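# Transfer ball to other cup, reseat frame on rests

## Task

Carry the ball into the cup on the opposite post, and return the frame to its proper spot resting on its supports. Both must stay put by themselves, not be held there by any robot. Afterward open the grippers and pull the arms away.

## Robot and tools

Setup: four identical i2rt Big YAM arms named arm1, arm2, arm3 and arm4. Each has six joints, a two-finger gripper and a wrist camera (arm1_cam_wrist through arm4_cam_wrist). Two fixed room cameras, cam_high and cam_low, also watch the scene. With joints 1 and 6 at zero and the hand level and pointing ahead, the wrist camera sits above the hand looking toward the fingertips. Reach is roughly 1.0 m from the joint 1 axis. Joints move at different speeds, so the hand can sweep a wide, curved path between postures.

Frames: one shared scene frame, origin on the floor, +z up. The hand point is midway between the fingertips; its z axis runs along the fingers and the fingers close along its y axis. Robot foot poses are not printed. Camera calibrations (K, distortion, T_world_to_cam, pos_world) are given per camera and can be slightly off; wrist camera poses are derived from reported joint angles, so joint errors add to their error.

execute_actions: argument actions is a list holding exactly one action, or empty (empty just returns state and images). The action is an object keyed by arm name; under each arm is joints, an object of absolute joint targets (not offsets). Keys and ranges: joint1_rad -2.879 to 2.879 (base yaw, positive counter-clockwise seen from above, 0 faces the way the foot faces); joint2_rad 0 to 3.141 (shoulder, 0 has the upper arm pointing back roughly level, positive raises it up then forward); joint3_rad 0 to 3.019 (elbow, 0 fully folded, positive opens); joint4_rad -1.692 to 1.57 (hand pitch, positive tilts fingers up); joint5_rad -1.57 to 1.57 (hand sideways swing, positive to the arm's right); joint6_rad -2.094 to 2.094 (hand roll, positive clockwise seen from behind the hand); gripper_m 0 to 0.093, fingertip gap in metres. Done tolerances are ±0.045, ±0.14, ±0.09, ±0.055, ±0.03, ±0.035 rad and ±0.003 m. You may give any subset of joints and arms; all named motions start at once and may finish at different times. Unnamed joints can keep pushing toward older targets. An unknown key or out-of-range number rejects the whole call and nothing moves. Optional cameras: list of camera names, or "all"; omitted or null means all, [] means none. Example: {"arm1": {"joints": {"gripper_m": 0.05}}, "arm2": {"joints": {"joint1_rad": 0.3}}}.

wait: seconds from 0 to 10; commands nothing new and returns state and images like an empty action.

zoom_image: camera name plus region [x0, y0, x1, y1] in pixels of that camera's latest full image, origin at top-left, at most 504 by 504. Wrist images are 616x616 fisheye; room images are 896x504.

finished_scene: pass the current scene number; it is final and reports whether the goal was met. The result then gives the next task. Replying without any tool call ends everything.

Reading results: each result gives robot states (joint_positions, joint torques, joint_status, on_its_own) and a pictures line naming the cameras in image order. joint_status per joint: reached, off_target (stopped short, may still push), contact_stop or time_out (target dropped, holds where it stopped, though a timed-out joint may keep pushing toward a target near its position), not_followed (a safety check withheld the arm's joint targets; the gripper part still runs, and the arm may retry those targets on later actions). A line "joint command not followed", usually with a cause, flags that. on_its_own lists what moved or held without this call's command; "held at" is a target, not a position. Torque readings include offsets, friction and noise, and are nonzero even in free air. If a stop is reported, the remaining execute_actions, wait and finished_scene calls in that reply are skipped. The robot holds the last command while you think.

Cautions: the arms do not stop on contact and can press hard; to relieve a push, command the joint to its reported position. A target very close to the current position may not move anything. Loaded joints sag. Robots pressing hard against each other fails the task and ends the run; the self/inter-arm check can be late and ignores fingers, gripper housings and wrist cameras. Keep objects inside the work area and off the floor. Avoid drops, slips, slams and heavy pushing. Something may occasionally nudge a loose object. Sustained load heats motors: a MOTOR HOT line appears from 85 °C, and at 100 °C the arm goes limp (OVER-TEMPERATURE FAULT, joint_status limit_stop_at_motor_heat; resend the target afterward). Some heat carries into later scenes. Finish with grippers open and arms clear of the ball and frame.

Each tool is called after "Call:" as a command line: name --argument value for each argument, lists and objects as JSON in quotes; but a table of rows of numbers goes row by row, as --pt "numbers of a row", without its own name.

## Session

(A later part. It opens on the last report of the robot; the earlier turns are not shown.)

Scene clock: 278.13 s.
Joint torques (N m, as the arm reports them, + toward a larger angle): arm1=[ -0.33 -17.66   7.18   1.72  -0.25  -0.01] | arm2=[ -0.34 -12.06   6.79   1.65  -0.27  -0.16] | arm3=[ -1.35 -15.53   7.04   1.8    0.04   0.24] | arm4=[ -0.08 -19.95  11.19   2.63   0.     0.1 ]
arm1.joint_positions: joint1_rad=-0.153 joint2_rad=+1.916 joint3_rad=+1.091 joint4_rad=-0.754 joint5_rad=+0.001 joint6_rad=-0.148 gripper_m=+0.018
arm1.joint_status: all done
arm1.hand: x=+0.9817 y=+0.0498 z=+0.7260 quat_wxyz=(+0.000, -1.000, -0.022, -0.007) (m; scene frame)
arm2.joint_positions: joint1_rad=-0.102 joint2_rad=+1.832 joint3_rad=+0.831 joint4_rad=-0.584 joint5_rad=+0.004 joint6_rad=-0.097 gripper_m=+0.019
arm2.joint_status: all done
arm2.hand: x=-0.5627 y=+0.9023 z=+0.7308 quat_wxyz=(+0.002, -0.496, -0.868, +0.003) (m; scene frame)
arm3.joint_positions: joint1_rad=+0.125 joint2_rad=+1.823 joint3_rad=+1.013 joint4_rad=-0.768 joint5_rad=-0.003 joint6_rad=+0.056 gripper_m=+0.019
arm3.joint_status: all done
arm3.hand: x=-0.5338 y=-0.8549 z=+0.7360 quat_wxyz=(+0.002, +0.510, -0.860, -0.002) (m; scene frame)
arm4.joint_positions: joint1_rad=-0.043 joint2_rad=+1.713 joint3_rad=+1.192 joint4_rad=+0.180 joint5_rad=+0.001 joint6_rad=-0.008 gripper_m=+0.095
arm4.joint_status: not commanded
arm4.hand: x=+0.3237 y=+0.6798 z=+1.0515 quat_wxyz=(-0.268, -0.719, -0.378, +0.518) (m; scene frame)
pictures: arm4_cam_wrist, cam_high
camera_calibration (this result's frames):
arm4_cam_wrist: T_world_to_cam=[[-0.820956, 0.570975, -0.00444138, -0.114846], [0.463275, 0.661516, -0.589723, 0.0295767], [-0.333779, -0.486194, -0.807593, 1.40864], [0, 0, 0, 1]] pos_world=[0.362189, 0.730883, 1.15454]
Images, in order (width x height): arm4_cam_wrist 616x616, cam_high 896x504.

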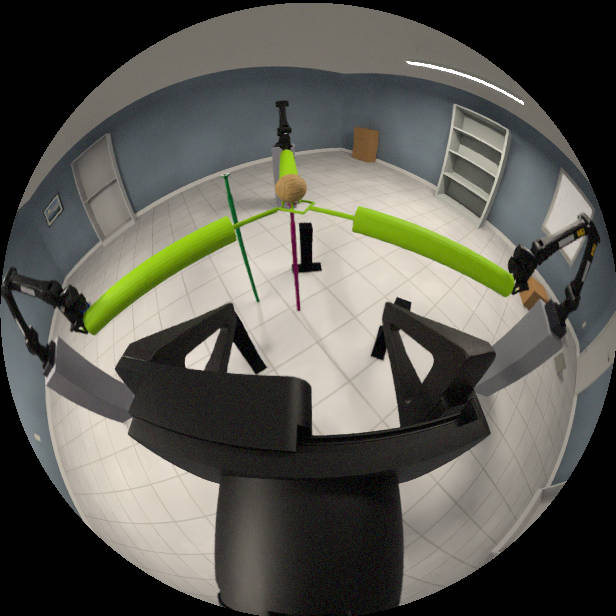

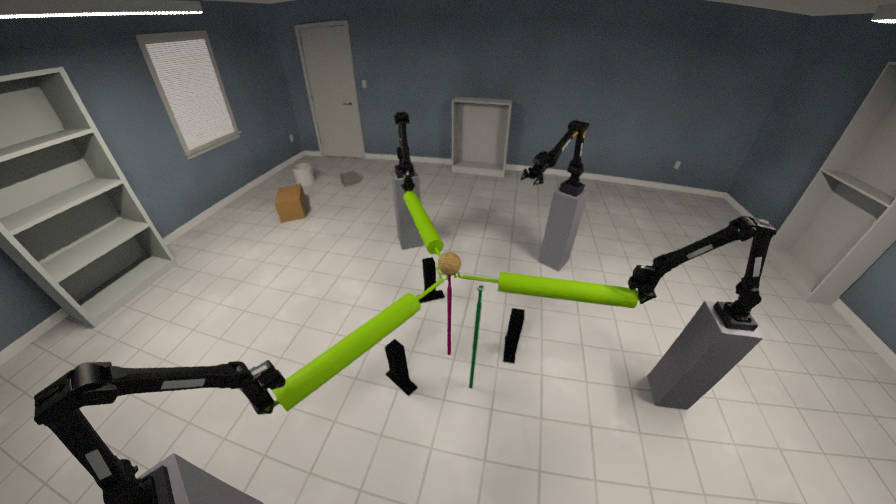

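Call:
execute_actions --actions '[{"arm1":{"joints":{"joint2_rad":1.96,"joint3_rad":1.1,"joint4_rad":-0.65}},"arm2":{"joints":{"joint2_rad":1.89,"joint3_rad":0.845,"joint4_rad":-0.465}},"arm3":{"joints":{"joint2_rad":1.87,"joint3_rad":1.025,"joint4_rad":-0.665}}}]' --cameras '[]'

Call:
execute_actions --actions '[{"arm1":{"joints":{"joint2_rad":2.025,"joint3_rad":1.09,"joint4_rad":-0.575}},"arm2":{"joints":{"joint2_rad":1.97,"joint4_rad":-0.385}},"arm3":{"joints":{"joint2_rad":1.93,"joint3_rad":1.012,"joint4_rad":-0.59}}}]' --cameras '["arm4_cam_wrist"]'

Call:
execute_actions --actions '[{"arm1":{"joints":{"joint1_rad":-0.202,"joint2_rad":2.055,"joint3_rad":1.17,"joint4_rad":-0.65,"joint6_rad":-0.195}},"arm2":{"joints":{"joint1_rad":-0.125,"joint2_rad":1.91,"joint3_rad":0.75,"joint4_rad":-0.34}},"arm3":{"joints":{"joint1_rad":0.183,"joint2_rad":1.96,"joint3_rad":1.085,"joint4_rad":-0.65,"joint6_rad":0.12}}}]' --cameras '[]'

Call:
execute_actions --actions '[{"arm1":{"joints":{"joint1_rad":-0.245,"joint2_rad":2.085,"joint3_rad":1.23,"joint4_rad":-0.68,"joint6_rad":-0.24}},"arm2":{"joints":{"joint1_rad":-0.135,"joint2_rad":1.88,"joint3_rad":0.67,"joint4_rad":-0.29,"joint6_rad":-0.13}},"arm3":{"joints":{"joint1_rad":0.232,"joint2_rad":1.99,"joint3_rad":1.14,"joint4_rad":-0.675,"joint6_rad":0.17}}}]' --cameras '["arm4_cam_wrist"]'

Call:
execute_actions --actions '[{"arm1":{"joints":{"joint1_rad":-0.36,"joint2_rad":2.18,"joint3_rad":1.305,"joint4_rad":-0.64,"joint6_rad":-0.345}},"arm2":{"joints":{"joint1_rad":-0.04,"joint2_rad":1.98,"joint3_rad":0.505,"joint4_rad":-0.07,"joint6_rad":-0.05}},"arm3":{"joints":{"joint1_rad":0.28,"joint2_rad":2.15,"joint3_rad":1.32,"joint4_rad":-0.695,"joint6_rad":0.215}},"arm4":{"joints":{"joint2_rad":1.2}}}]' --cameras '[]'

Call:
execute_actions --actions '[{"arm1":{"joints":{"joint2_rad":2.345,"joint3_rad":1.335,"joint4_rad":-0.5}},"arm2":{"joints":{"joint2_rad":2.27,"joint3_rad":0.58,"joint4_rad":0.145}},"arm3":{"joints":{"joint2_rad":2.305,"joint3_rad":1.34,"joint4_rad":-0.535}}}]' --cameras '[]'

Call:
execute_actions --actions '[{"arm1":{"joints":{"joint2_rad":2.43,"joint3_rad":1.362,"joint4_rad":-0.45}},"arm2":{"joints":{"joint2_rad":2.40,"joint3_rad":0.625,"joint4_rad":0.225}},"arm3":{"joints":{"joint2_rad":2.385,"joint3_rad":1.362,"joint4_rad":-0.485}}}]' --cameras '[]'

Call:
execute_actions --actions '[{"arm1":{"joints":{"joint2_rad":2.512,"joint3_rad":1.398,"joint4_rad":-0.405}},"arm2":{"joints":{"joint2_rad":2.535,"joint3_rad":0.688,"joint4_rad":0.295}},"arm3":{"joints":{"joint2_rad":2.47,"joint3_rad":1.392,"joint4_rad":-0.435}}}]' --cameras '[]'

Call:
execute_actions --actions '[{"arm1":{"joints":{"joint2_rad":2.608,"joint3_rad":1.45,"joint4_rad":-0.37}},"arm2":{"joints":{"joint2_rad":2.65,"joint3_rad":0.755,"joint4_rad":0.335}},"arm3":{"joints":{"joint2_rad":2.56,"joint3_rad":1.437,"joint4_rad":-0.395}}}]' --cameras '["cam_low","cam_high"]'

Scene clock: 295.80 s.
Joint torques (N m, as the arm reports them, + toward a larger angle): arm1=[ -0.35 -17.44   6.43   1.56  -0.25  -0.02] | arm2=[ -0.26 -12.31   5.95   1.53  -0.28  -0.15] | arm3=[ -1.32 -15.55   6.23   1.7    0.05   0.23] | arm4=[ -0.07 -19.9   11.19   2.64   0.     0.1 ]
arm1.joint_positions: joint1_rad=-0.153 joint2_rad=+1.975 joint3_rad=+1.081 joint4_rad=-0.681 joint5_rad=+0.001 joint6_rad=-0.149 gripper_m=+0.018
arm1.joint_status: all done
arm1.hand: x=+0.9821 y=+0.0498 z=+0.6966 quat_wxyz=(+0.000, -1.000, -0.022, -0.006) (m; scene frame)
arm2.joint_positions: joint1_rad=-0.103 joint2_rad=+1.905 joint3_rad=+0.824 joint4_rad=-0.500 joint5_rad=+0.004 joint6_rad=-0.097 gripper_m=+0.019
arm2.joint_status: all done
arm2.hand: x=-0.5630 y=+0.9022 z=+0.7025 quat_wxyz=(+0.001, -0.497, -0.868, +0.005) (m; scene frame)
arm3.joint_positions: joint1_rad=+0.125 joint2_rad=+1.884 joint3_rad=+0.999 joint4_rad=-0.691 joint5_rad=-0.004 joint6_rad=+0.056 gripper_m=+0.019
arm3.joint_status: all done
arm3.hand: x=-0.5341 y=-0.8551 z=+0.7063 quat_wxyz=(+0.002, +0.510, -0.860, -0.002) (m; scene frame)
arm4.joint_positions: joint1_rad=-0.043 joint2_rad=+1.713 joint3_rad=+1.192 joint4_rad=+0.180 joint5_rad=+0.001 joint6_rad=-0.008 gripper_m=+0.095
arm4.joint_status: not commanded
arm4.hand: x=+0.3237 y=+0.6798 z=+1.0515 quat_wxyz=(-0.268, -0.719, -0.378, +0.518) (m; scene frame)
pictures: none
No camera images: the call's "cameras" was empty. Leave "cameras" out to get every camera's image.

Scene clock: 296.57 s.
Joint torques (N m, as the arm reports them, + toward a larger angle): arm1=[ -0.29 -17.78   5.85   1.45  -0.25  -0.01] | arm2=[ -0.43 -11.88   5.36   1.41  -0.29  -0.17] | arm3=[ -1.37 -15.78   5.75   1.68   0.05   0.22] | arm4=[ -0.07 -19.94  11.19   2.63  -0.01   0.1 ]
arm1.joint_positions: joint1_rad=-0.153 joint2_rad=+2.040 joint3_rad=+1.073 joint4_rad=-0.602 joint5_rad=+0.001 joint6_rad=-0.149 gripper_m=+0.018
arm1.joint_status: all done
arm1.hand: x=+0.9825 y=+0.0498 z=+0.6657 quat_wxyz=(+0.001, -1.000, -0.022, -0.003) (m; scene frame)
arm2.joint_positions: joint1_rad=-0.103 joint2_rad=+1.984 joint3_rad=+0.824 joint4_rad=-0.416 joint5_rad=+0.004 joint6_rad=-0.098 gripper_m=+0.019
arm2.joint_status: all done
arm2.hand: x=-0.5630 y=+0.9020 z=+0.6734 quat_wxyz=(-0.001, -0.496, -0.868, +0.006) (m; scene frame)
arm3.joint_positions: joint1_rad=+0.125 joint2_rad=+1.943 joint3_rad=+0.988 joint4_rad=-0.615 joint5_rad=-0.003 joint6_rad=+0.056 gripper_m=+0.019
arm3.joint_status: all done
arm3.hand: x=-0.5341 y=-0.8552 z=+0.6787 quat_wxyz=(+0.000, +0.510, -0.860, -0.003) (m; scene frame)
arm4.joint_positions: joint1_rad=-0.043 joint2_rad=+1.713 joint3_rad=+1.192 joint4_rad=+0.180 joint5_rad=+0.001 joint6_rad=-0.008 gripper_m=+0.095
arm4.joint_status: not commanded
arm4.hand: x=+0.3237 y=+0.6798 z=+1.0515 quat_wxyz=(-0.268, -0.719, -0.378, +0.518) (m; scene frame)
pictures: arm4_cam_wrist
camera_calibration (this result's frames):
arm4_cam_wrist: T_world_to_cam=[[-0.820956, 0.570975, -0.00444138, -0.114846], [0.463275, 0.661516, -0.589723, 0.0295767], [-0.333779, -0.486194, -0.807593, 1.40864], [0, 0, 0, 1]] pos_world=[0.362189, 0.730883, 1.15454]
Images, in order (width x height): arm4_cam_wrist 616x616.

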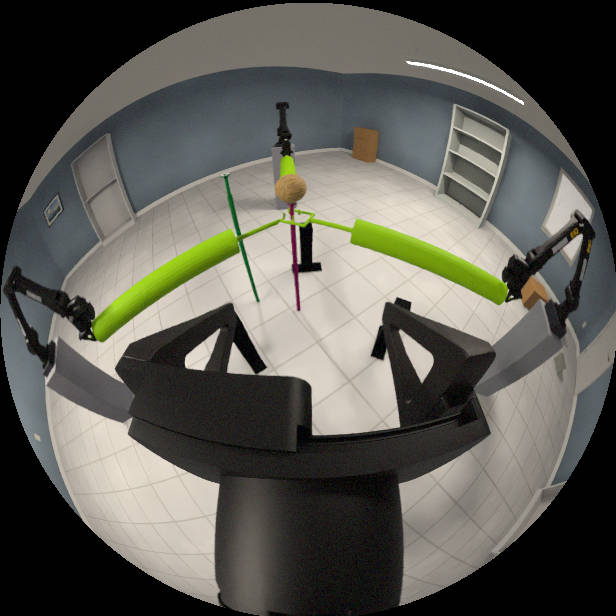

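Scene clock: 297.40 s.
Joint torques (N m, as the arm reports them, + toward a larger angle): arm1=[ -0.15 -17.34   7.79   0.2   -0.14  -0.04] | arm2=[ -0.42 -13.61   3.7    1.22  -0.29  -0.12] | arm3=[ -1.89 -14.68   7.35   0.4   -0.04   0.25] | arm4=[ -0.07 -19.92  11.19   2.64   0.     0.1 ]
arm1.joint_positions: joint1_rad=-0.201 joint2_rad=+2.057 joint3_rad=+1.130 joint4_rad=-0.641 joint5_rad=-0.001 joint6_rad=-0.199 gripper_m=+0.018
arm1.joint_status: all done
arm1.hand: x=+0.9677 y=+0.0747 z=+0.6707 quat_wxyz=(+0.000, -1.000, -0.023, -0.002) (m; scene frame)
arm2.joint_positions: joint1_rad=-0.110 joint2_rad=+1.960 joint3_rad=+0.741 joint4_rad=-0.363 joint5_rad=+0.004 joint6_rad=-0.104 gripper_m=+0.019
arm2.joint_status: all done
arm2.hand: x=-0.5779 y=+0.9279 z=+0.6698 quat_wxyz=(+0.001, -0.497, -0.868, +0.004) (m; scene frame)
arm3.joint_positions: joint1_rad=+0.178 joint2_rad=+1.958 joint3_rad=+1.039 joint4_rad=-0.648 joint5_rad=-0.001 joint6_rad=+0.109 gripper_m=+0.019
arm3.joint_status: all done
arm3.hand: x=-0.5489 y=-0.8301 z=+0.6840 quat_wxyz=(-0.002, +0.510, -0.860, -0.003) (m; scene frame)
arm4.joint_positions: joint1_rad=-0.043 joint2_rad=+1.713 joint3_rad=+1.192 joint4_rad=+0.180 joint5_rad=+0.001 joint6_rad=-0.008 gripper_m=+0.095
arm4.joint_status: not commanded
arm4.hand: x=+0.3237 y=+0.6798 z=+1.0515 quat_wxyz=(-0.268, -0.719, -0.378, +0.518) (m; scene frame)
pictures: none
No camera images: the call's "cameras" was empty. Leave "cameras" out to get every camera's image.

Scene clock: 298.20 s.
Joint torques (N m, as the arm reports them, + toward a larger angle): arm1=[ -0.23 -18.12   7.87   0.16  -0.15  -0.06] | arm2=[ -0.37 -12.85   3.36   1.27  -0.27  -0.14] | arm3=[ -1.59 -15.66   7.43   0.39  -0.05   0.27] | arm4=[ -0.06 -19.91  11.19   2.64   0.     0.1 ]
arm1.joint_positions: joint1_rad=-0.243 joint2_rad=+2.086 joint3_rad=+1.192 joint4_rad=-0.670 joint5_rad=-0.001 joint6_rad=-0.241 gripper_m=+0.018
arm1.joint_status: all done
arm1.hand: x=+0.9525 y=+0.0986 z=+0.6708 quat_wxyz=(+0.000, -1.000, -0.023, +0.000) (m; scene frame)
arm2.joint_positions: joint1_rad=-0.121 joint2_rad=+1.926 joint3_rad=+0.660 joint4_rad=-0.314 joint5_rad=+0.004 joint6_rad=-0.115 gripper_m=+0.019
arm2.joint_status: all done
arm2.hand: x=-0.5926 y=+0.9514 z=+0.6705 quat_wxyz=(+0.000, -0.497, -0.868, +0.005) (m; scene frame)
arm3.joint_positions: joint1_rad=+0.225 joint2_rad=+1.990 joint3_rad=+1.094 joint4_rad=-0.673 joint5_rad=+0.000 joint6_rad=+0.156 gripper_m=+0.019
arm3.joint_status: all done
arm3.hand: x=-0.5628 y=-0.8063 z=+0.6831 quat_wxyz=(-0.002, +0.509, -0.861, -0.003) (m; scene frame)
arm4.joint_positions: joint1_rad=-0.043 joint2_rad=+1.713 joint3_rad=+1.192 joint4_rad=+0.180 joint5_rad=+0.001 joint6_rad=-0.008 gripper_m=+0.095
arm4.joint_status: not commanded
arm4.hand: x=+0.3237 y=+0.6798 z=+1.0515 quat_wxyz=(-0.268, -0.719, -0.378, +0.518) (m; scene frame)
pictures: arm4_cam_wrist
camera_calibration (this result's frames):
arm4_cam_wrist: T_world_to_cam=[[-0.820956, 0.570975, -0.00444138, -0.114846], [0.463275, 0.661516, -0.589723, 0.0295767], [-0.333779, -0.486194, -0.807593, 1.40864], [0, 0, 0, 1]] pos_world=[0.362189, 0.730883, 1.15454]
Images, in order (width x height): arm4_cam_wrist 616x616.

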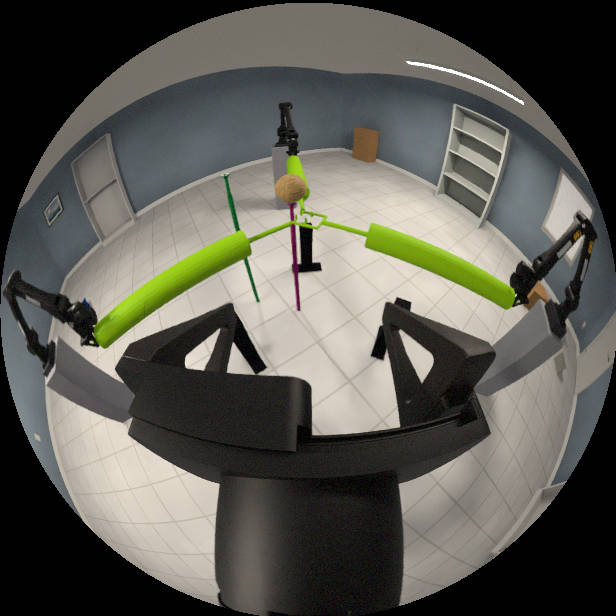

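Scene clock: 299.80 s.
Joint torques (N m, as the arm reports them, + toward a larger angle): arm1=[  0.03 -19.86   7.12   0.68  -0.25   0.06] | arm2=[ 1.23 -8.36  1.04  1.32 -0.17 -0.02] | arm3=[ -1.6  -18.82   6.62   0.47   0.02   0.26] | arm4=[ -0.09 -11.52  12.4    2.26  -0.01   0.1 ]
arm1.joint_positions: joint1_rad=-0.361 joint2_rad=+2.191 joint3_rad=+1.275 joint4_rad=-0.645 joint5_rad=+0.001 joint6_rad=-0.359 gripper_m=+0.018
arm1.joint_status: all done
arm1.hand: x=+0.9448 y=+0.1643 z=+0.6385 quat_wxyz=(+0.002, -1.000, -0.023, +0.001) (m; scene frame)
arm2.joint_positions: joint1_rad=-0.049 joint2_rad=+1.981 joint3_rad=+0.501 joint4_rad=-0.097 joint5_rad=+0.001 joint6_rad=-0.048 gripper_m=+0.019
arm2.joint_status: all done
arm2.hand: x=-0.5996 y=+1.0161 z=+0.6421 quat_wxyz=(-0.001, -0.495, -0.869, +0.005) (m; scene frame)
arm3.joint_positions: joint1_rad=+0.272 joint2_rad=+2.159 joint3_rad=+1.290 joint4_rad=-0.694 joint5_rad=-0.002 joint6_rad=+0.202 gripper_m=+0.019
arm3.joint_status: all done
arm3.hand: x=-0.5671 y=-0.7420 z=+0.6491 quat_wxyz=(-0.003, +0.510, -0.860, -0.006) (m; scene frame)
arm4.joint_positions: joint1_rad=-0.043 joint2_rad=+1.209 joint3_rad=+1.192 joint4_rad=+0.189 joint5_rad=+0.001 joint6_rad=-0.008 gripper_m=+0.095
arm4.joint_status: all done
arm4.hand: x=+0.4007 y=+0.7915 z=+1.3705 quat_wxyz=(-0.354, -0.564, -0.297, +0.684) (m; scene frame)
pictures: none
No camera images: the call's "cameras" was empty. Leave "cameras" out to get every camera's image.

Scene clock: 300.77 s.
Joint torques (N m, as the arm reports them, + toward a larger angle): arm1=[ -0.81 -21.52   5.96   0.67  -0.25  -0.06] | arm2=[ 1.27 -9.64 -1.41  1.38 -0.16 -0.04] | arm3=[ -1.72 -20.32   6.19   0.56   0.04   0.25] | arm4=[ -0.07 -11.47  12.39   2.24  -0.01   0.1 ]
arm1.joint_positions: joint1_rad=-0.350 joint2_rad=+2.368 joint3_rad=+1.309 joint4_rad=-0.504 joint5_rad=+0.001 joint6_rad=-0.347 gripper_m=+0.018
arm1.joint_status: all done
arm1.hand: x=+0.9463 y=+0.1577 z=+0.5558 quat_wxyz=(+0.002, -1.000, -0.023, +0.000) (m; scene frame)
arm2.joint_positions: joint1_rad=-0.049 joint2_rad=+2.273 joint3_rad=+0.583 joint4_rad=+0.117 joint5_rad=+0.001 joint6_rad=-0.046 gripper_m=+0.019
arm2.joint_status: all done
arm2.hand: x=-0.5976 y=+1.0115 z=+0.5685 quat_wxyz=(-0.003, -0.496, -0.869, +0.006) (m; scene frame)
arm3.joint_positions: joint1_rad=+0.272 joint2_rad=+2.326 joint3_rad=+1.303 joint4_rad=-0.536 joint5_rad=-0.002 joint6_rad=+0.203 gripper_m=+0.019
arm3.joint_status: all done
arm3.hand: x=-0.5684 y=-0.7458 z=+0.5663 quat_wxyz=(-0.005, +0.509, -0.860, -0.007) (m; scene frame)
arm4.joint_positions: joint1_rad=-0.043 joint2_rad=+1.209 joint3_rad=+1.192 joint4_rad=+0.189 joint5_rad=+0.001 joint6_rad=-0.008 gripper_m=+0.095
arm4.joint_status: not commanded
arm4.hand: x=+0.4007 y=+0.7915 z=+1.3705 quat_wxyz=(-0.354, -0.564, -0.297, +0.684) (m; scene frame)
pictures: none
No camera images: the call's "cameras" was empty. Leave "cameras" out to get every camera's image.

Scene clock: 301.57 s.
Joint torques (N m, as the arm reports them, + toward a larger angle): arm1=[ -0.86 -20.44   5.68   0.91  -0.29  -0.04] | arm2=[  1.12 -10.15  -2.12   1.28  -0.17  -0.05] | arm3=[ -1.48 -19.13   5.9    0.85  -0.01   0.25] | arm4=[ -0.04 -11.47  12.39   2.25  -0.01   0.1 ]
arm1.joint_positions: joint1_rad=-0.351 joint2_rad=+2.436 joint3_rad=+1.336 joint4_rad=-0.461 joint5_rad=+0.001 joint6_rad=-0.348 gripper_m=+0.018
arm1.joint_status: all done
arm1.hand: x=+0.9462 y=+0.1587 z=+0.5263 quat_wxyz=(+0.002, -1.000, -0.023, +0.001) (m; scene frame)
arm2.joint_positions: joint1_rad=-0.049 joint2_rad=+2.402 joint3_rad=+0.629 joint4_rad=+0.202 joint5_rad=+0.001 joint6_rad=-0.046 gripper_m=+0.019
arm2.joint_status: all done
arm2.hand: x=-0.5982 y=+1.0122 z=+0.5333 quat_wxyz=(-0.004, -0.496, -0.869, +0.006) (m; scene frame)
arm3.joint_positions: joint1_rad=+0.272 joint2_rad=+2.390 joint3_rad=+1.325 joint4_rad=-0.492 joint5_rad=-0.002 joint6_rad=+0.203 gripper_m=+0.019
arm3.joint_status: all done
arm3.hand: x=-0.5680 y=-0.7451 z=+0.5380 quat_wxyz=(-0.006, +0.509, -0.860, -0.007) (m; scene frame)
arm4.joint_positions: joint1_rad=-0.043 joint2_rad=+1.209 joint3_rad=+1.192 joint4_rad=+0.189 joint5_rad=+0.001 joint6_rad=-0.008 gripper_m=+0.095
arm4.joint_status: not commanded
arm4.hand: x=+0.4007 y=+0.7915 z=+1.3705 quat_wxyz=(-0.354, -0.564, -0.297, +0.684) (m; scene frame)
pictures: none
No camera images: the call's "cameras" was empty. Leave "cameras" out to get every camera's image.

Scene clock: 302.43 s.
Joint torques (N m, as the arm reports them, + toward a larger angle): arm1=[ -0.54 -20.82   5.1    0.9   -0.23  -0.04] | arm2=[  0.95 -10.16  -3.21   1.16  -0.16  -0.03] | arm3=[ -1.49 -19.74   5.17   0.76  -0.05   0.25] | arm4=[ -0.11 -11.52  12.4    2.25  -0.01   0.1 ]
arm1.joint_positions: joint1_rad=-0.352 joint2_rad=+2.520 joint3_rad=+1.376 joint4_rad=-0.416 joint5_rad=+0.000 joint6_rad=-0.349 gripper_m=+0.018
arm1.joint_status: all done
arm1.hand: x=+0.9465 y=+0.1589 z=+0.4902 quat_wxyz=(+0.002, -1.000, -0.023, +0.002) (m; scene frame)
arm2.joint_positions: joint1_rad=-0.049 joint2_rad=+2.536 joint3_rad=+0.695 joint4_rad=+0.272 joint5_rad=+0.001 joint6_rad=-0.046 gripper_m=+0.019
arm2.joint_status: all done
arm2.hand: x=-0.5982 y=+1.0119 z=+0.4940 quat_wxyz=(-0.005, -0.496, -0.869, +0.007) (m; scene frame)
arm3.joint_positions: joint1_rad=+0.272 joint2_rad=+2.477 joint3_rad=+1.361 joint4_rad=-0.440 joint5_rad=+0.000 joint6_rad=+0.203 gripper_m=+0.019
arm3.joint_status: all done
arm3.hand: x=-0.5678 y=-0.7450 z=+0.5002 quat_wxyz=(-0.006, +0.509, -0.860, -0.007) (m; scene frame)
arm4.joint_positions: joint1_rad=-0.043 joint2_rad=+1.209 joint3_rad=+1.192 joint4_rad=+0.189 joint5_rad=+0.001 joint6_rad=-0.008 gripper_m=+0.095
arm4.joint_status: not commanded
arm4.hand: x=+0.4007 y=+0.7915 z=+1.3705 quat_wxyz=(-0.354, -0.564, -0.297, +0.684) (m; scene frame)
pictures: none
No camera images: the call's "cameras" was empty. Leave "cameras" out to get every camera's image.

Scene clock: 303.23 s.
Joint torques (N m, as the arm reports them, + toward a larger angle): arm1=[ -0.66 -20.93   4.47   0.79  -0.24  -0.02] | arm2=[  1.18 -10.33  -3.73   1.13  -0.16  -0.03] | arm3=[ -1.52 -19.93   4.69   0.71  -0.04   0.26] | arm4=[ -0.04 -11.5   12.38   2.26  -0.01   0.1 ]
arm1.joint_positions: joint1_rad=-0.353 joint2_rad=+2.614 joint3_rad=+1.432 joint4_rad=-0.378 joint5_rad=+0.000 joint6_rad=-0.351 gripper_m=+0.018
arm1.joint_status: all done
arm1.hand: x=+0.9463 y=+0.1597 z=+0.4511 quat_wxyz=(+0.002, -1.000, -0.023, +0.002) (m; scene frame)
arm2.joint_positions: joint1_rad=-0.049 joint2_rad=+2.649 joint3_rad=+0.764 joint4_rad=+0.314 joint5_rad=+0.001 joint6_rad=-0.046 gripper_m=+0.019
arm2.joint_status: all done
arm2.hand: x=-0.5986 y=+1.0122 z=+0.4584 quat_wxyz=(-0.004, -0.496, -0.869, +0.006) (m; scene frame)
arm3.joint_positions: joint1_rad=+0.272 joint2_rad=+2.566 joint3_rad=+1.410 joint4_rad=-0.400 joint5_rad=-0.001 joint6_rad=+0.203 gripper_m=+0.019
arm3.joint_status: all done
arm3.hand: x=-0.5677 y=-0.7441 z=+0.4627 quat_wxyz=(-0.006, +0.509, -0.860, -0.007) (m; scene frame)
arm4.joint_positions: joint1_rad=-0.043 joint2_rad=+1.209 joint3_rad=+1.192 joint4_rad=+0.189 joint5_rad=+0.001 joint6_rad=-0.008 gripper_m=+0.095
arm4.joint_status: not commanded
arm4.hand: x=+0.4007 y=+0.7915 z=+1.3705 quat_wxyz=(-0.354, -0.564, -0.297, +0.684) (m; scene frame)
pictures: cam_high, cam_low
Images, in order (width x height): cam_high 896x504, cam_low 896x504.

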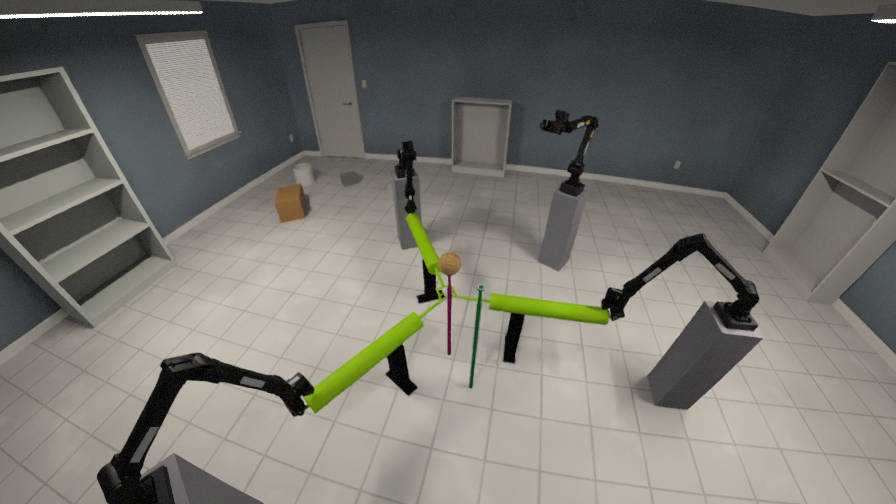

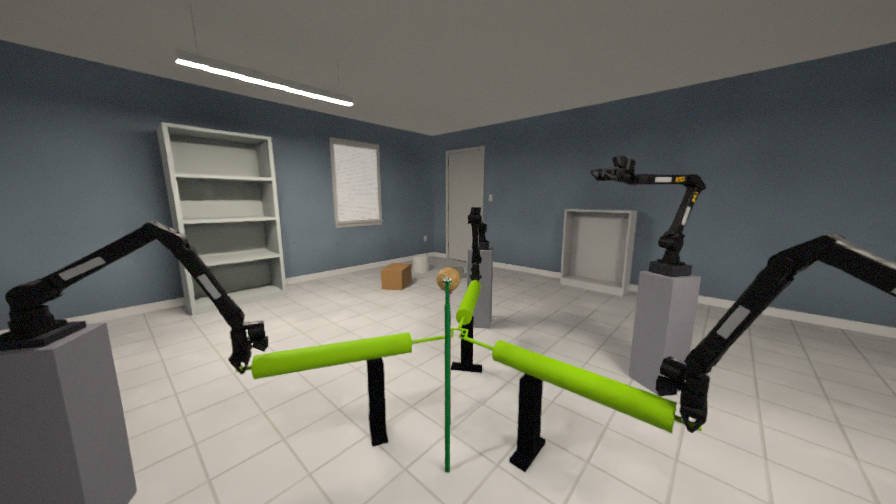

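Call:
execute_actions --actions '[{"arm1":{"joints":{"joint2_rad":2.68,"joint3_rad":1.495,"joint4_rad":-0.35}},"arm2":{"joints":{"joint2_rad":2.74,"joint3_rad":0.805,"joint4_rad":0.36}},"arm3":{"joints":{"joint1_rad":0.285,"joint2_rad":2.632,"joint3_rad":1.482,"joint4_rad":-0.37}}}]' --cameras '[]'

Call:
execute_actions --actions '[{"arm1":{"joints":{"gripper_m":0.09}},"arm2":{"joints":{"gripper_m":0.09}},"arm3":{"joints":{"gripper_m":0.09}}}]' --cameras '[]'

Call:
execute_actions --actions '[{"arm1":{"joints":{"joint2_rad":2.45,"joint3_rad":1.3,"joint4_rad":-0.55}},"arm2":{"joints":{"joint2_rad":2.5,"joint3_rad":0.66,"joint4_rad":0.22}},"arm3":{"joints":{"joint2_rad":2.4,"joint3_rad":1.29,"joint4_rad":-0.57}}}]' --cameras '[]'

Call:
execute_actions --actions '[{"arm1":{"joints":{"joint2_rad":1.8,"joint3_rad":1.0,"joint4_rad":-0.9}},"arm2":{"joints":{"joint2_rad":1.8,"joint3_rad":0.5,"joint4_rad":-0.25}},"arm3":{"joints":{"joint2_rad":1.8,"joint3_rad":1.0,"joint4_rad":-0.9}}}]' --cameras '["cam_low","cam_high"]'

Call:
finished_scene --scene 1

Scene clock: 313.37 s.
Joint torques (N m, as the arm reports them, + toward a larger angle): arm1=[ -0.48 -20.21   4.4    0.94  -0.33  -0.01] | arm2=[ 1.06 -9.72 -4.11  0.98 -0.11 -0.03] | arm3=[ -1.2  -19.35   4.77   1.07   0.03   0.26] | arm4=[ -0.07 -11.49  12.39   2.26  -0.01   0.1 ]
arm1.joint_positions: joint1_rad=-0.354 joint2_rad=+2.676 joint3_rad=+1.477 joint4_rad=-0.363 joint5_rad=+0.003 joint6_rad=-0.351 gripper_m=+0.018
arm1.joint_status: all done
arm1.hand: x=+0.9462 y=+0.1608 z=+0.4258 quat_wxyz=(+0.002, -1.000, -0.023, +0.000) (m; scene frame)
arm2.joint_positions: joint1_rad=-0.049 joint2_rad=+2.730 joint3_rad=+0.816 joint4_rad=+0.344 joint5_rad=+0.000 joint6_rad=-0.046 gripper_m=+0.019
arm2.joint_status: all done
arm2.hand: x=-0.5991 y=+1.0134 z=+0.4320 quat_wxyz=(-0.005, -0.496, -0.869, +0.006) (m; scene frame)
arm3.joint_positions: joint1_rad=+0.272 joint2_rad=+2.629 joint3_rad=+1.452 joint4_rad=-0.380 joint5_rad=-0.002 joint6_rad=+0.203 gripper_m=+0.019
arm3.joint_status: all done
arm3.hand: x=-0.5680 y=-0.7432 z=+0.4368 quat_wxyz=(-0.005, +0.510, -0.860, -0.007) (m; scene frame)
arm4.joint_positions: joint1_rad=-0.043 joint2_rad=+1.209 joint3_rad=+1.192 joint4_rad=+0.189 joint5_rad=+0.001 joint6_rad=-0.008 gripper_m=+0.095
arm4.joint_status: not commanded
arm4.hand: x=+0.4007 y=+0.7915 z=+1.3705 quat_wxyz=(-0.354, -0.564, -0.297, +0.684) (m; scene frame)
pictures: none
No camera images: the call's "cameras" was empty. Leave "cameras" out to get every camera's image.

Scene clock: 314.07 s.
Joint torques (N m, as the arm reports them, + toward a larger angle): arm1=[ -0.43 -20.28   4.37   0.96  -0.33  -0.01] | arm2=[ 0.95 -9.81 -4.08  0.97 -0.11 -0.03] | arm3=[ -1.22 -19.4    4.48   0.99   0.02   0.25] | arm4=[ -0.06 -11.51  12.38   2.25  -0.01   0.1 ]
arm1.joint_positions: joint1_rad=-0.354 joint2_rad=+2.676 joint3_rad=+1.477 joint4_rad=-0.363 joint5_rad=+0.003 joint6_rad=-0.351 gripper_m=+0.090
arm1.joint_status: all done
arm1.hand: x=+0.9458 y=+0.1609 z=+0.4259 quat_wxyz=(+0.003, -1.000, -0.023, +0.001) (m; scene frame)
arm2.joint_positions: joint1_rad=-0.049 joint2_rad=+2.730 joint3_rad=+0.816 joint4_rad=+0.344 joint5_rad=+0.000 joint6_rad=-0.046 gripper_m=+0.090
arm2.joint_status: all done
arm2.hand: x=-0.5991 y=+1.0134 z=+0.4320 quat_wxyz=(-0.005, -0.496, -0.869, +0.006) (m; scene frame)
arm3.joint_positions: joint1_rad=+0.272 joint2_rad=+2.629 joint3_rad=+1.457 joint4_rad=-0.379 joint5_rad=-0.002 joint6_rad=+0.203 gripper_m=+0.090
arm3.joint_status: all done
arm3.hand: x=-0.5669 y=-0.7396 z=+0.4377 quat_wxyz=(-0.008, +0.510, -0.860, -0.010) (m; scene frame)
arm4.joint_positions: joint1_rad=-0.043 joint2_rad=+1.209 joint3_rad=+1.192 joint4_rad=+0.189 joint5_rad=+0.001 joint6_rad=-0.008 gripper_m=+0.095
arm4.joint_status: not commanded
arm4.hand: x=+0.4007 y=+0.7915 z=+1.3705 quat_wxyz=(-0.354, -0.564, -0.297, +0.684) (m; scene frame)
pictures: none
No camera images: the call's "cameras" was empty. Leave "cameras" out to get every camera's image.

Scene clock: 315.27 s.
Joint torques (N m, as the arm reports them, + toward a larger angle): arm1=[ -0.48 -18.73   3.45  -0.19  -0.33  -0.02] | arm2=[  1.12 -10.57  -2.86  -0.08  -0.11  -0.02] | arm3=[ -1.23 -18.29   3.54  -0.02   0.02   0.26] | arm4=[ -0.06 -11.5   12.39   2.25  -0.01   0.1 ]
arm1.joint_positions: joint1_rad=-0.354 joint2_rad=+2.442 joint3_rad=+1.298 joint4_rad=-0.537 joint5_rad=+0.003 joint6_rad=-0.351 gripper_m=+0.090
arm1.joint_status: all done
arm1.hand: x=+0.9884 y=+0.1473 z=+0.5187 quat_wxyz=(-0.017, -0.998, -0.023, -0.056) (m; scene frame)
arm2.joint_positions: joint1_rad=-0.049 joint2_rad=+2.505 joint3_rad=+0.663 joint4_rad=+0.234 joint5_rad=+0.000 joint6_rad=-0.046 gripper_m=+0.090
arm2.joint_status: all done
arm2.hand: x=-0.6051 y=+1.0256 z=+0.5048 quat_wxyz=(+0.011, -0.496, -0.868, -0.004) (m; scene frame)
arm3.joint_positions: joint1_rad=+0.272 joint2_rad=+2.403 joint3_rad=+1.283 joint4_rad=-0.564 joint5_rad=-0.002 joint6_rad=+0.203 gripper_m=+0.090
arm3.joint_status: all done
arm3.hand: x=-0.5821 y=-0.7897 z=+0.5257 quat_wxyz=(+0.041, +0.509, -0.859, +0.035) (m; scene frame)
arm4.joint_positions: joint1_rad=-0.043 joint2_rad=+1.209 joint3_rad=+1.192 joint4_rad=+0.189 joint5_rad=+0.001 joint6_rad=-0.008 gripper_m=+0.095
arm4.joint_status: not commanded
arm4.hand: x=+0.4007 y=+0.7915 z=+1.3705 quat_wxyz=(-0.354, -0.564, -0.297, +0.684) (m; scene frame)
pictures: none
No camera images: the call's "cameras" was empty. Leave "cameras" out to get every camera's image.

Scene clock: 316.63 s.
Joint torques (N m, as the arm reports them, + toward a larger angle): arm1=[ -0.41 -12.69   5.76  -0.24  -0.33  -0.02] | arm2=[ 1.   -8.9   2.22 -0.18 -0.1  -0.04] | arm3=[ -1.2  -12.17   5.47  -0.1    0.03   0.25] | arm4=[ -0.07 -11.5   12.4    2.25  -0.01   0.1 ]
arm1.joint_positions: joint1_rad=-0.354 joint2_rad=+1.781 joint3_rad=+0.997 joint4_rad=-0.885 joint5_rad=+0.003 joint6_rad=-0.351 gripper_m=+0.090
arm1.joint_status: all done
arm1.hand: x=+1.0562 y=+0.1254 z=+0.7612 quat_wxyz=(-0.015, -0.998, -0.023, -0.050) (m; scene frame)
arm2.joint_positions: joint1_rad=-0.049 joint2_rad=+1.811 joint3_rad=+0.501 joint4_rad=-0.231 joint5_rad=+0.000 joint6_rad=-0.046 gripper_m=+0.090
arm2.joint_status: all done
arm2.hand: x=-0.5921 y=+1.0030 z=+0.6853 quat_wxyz=(-0.017, -0.495, -0.868, +0.014) (m; scene frame)
arm3.joint_positions: joint1_rad=+0.272 joint2_rad=+1.788 joint3_rad=+0.992 joint4_rad=-0.893 joint5_rad=-0.002 joint6_rad=+0.203 gripper_m=+0.090
arm3.joint_status: all done
arm3.hand: x=-0.6051 y=-0.8654 z=+0.7468 quat_wxyz=(+0.043, +0.509, -0.859, +0.037) (m; scene frame)
arm4.joint_positions: joint1_rad=-0.043 joint2_rad=+1.209 joint3_rad=+1.192 joint4_rad=+0.189 joint5_rad=+0.001 joint6_rad=-0.008 gripper_m=+0.095
arm4.joint_status: not commanded
arm4.hand: x=+0.4007 y=+0.7915 z=+1.3705 quat_wxyz=(-0.354, -0.564, -0.297, +0.684) (m; scene frame)
pictures: cam_high, cam_low
Images, in order (width x height): cam_high 896x504, cam_low 896x504.

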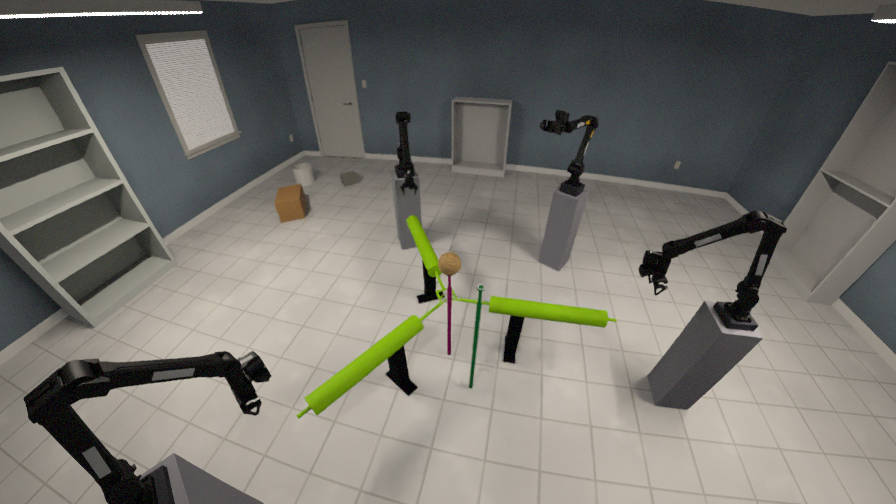

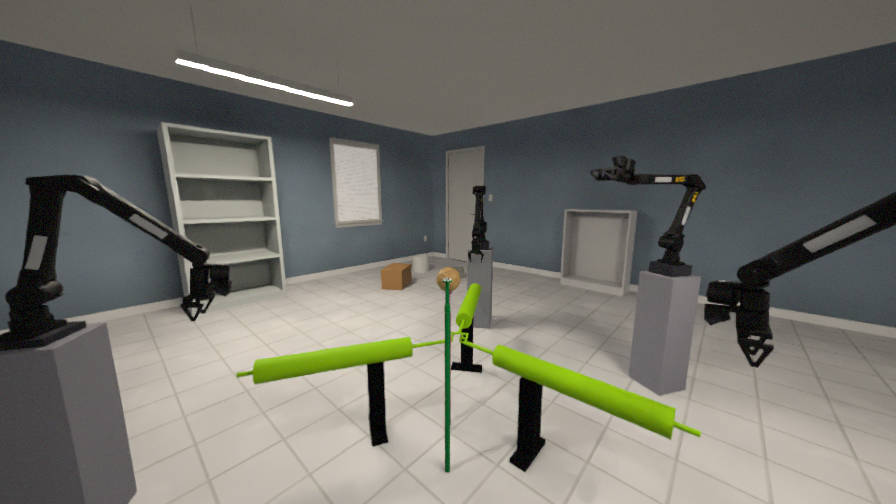

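The scene is finished: the task was done.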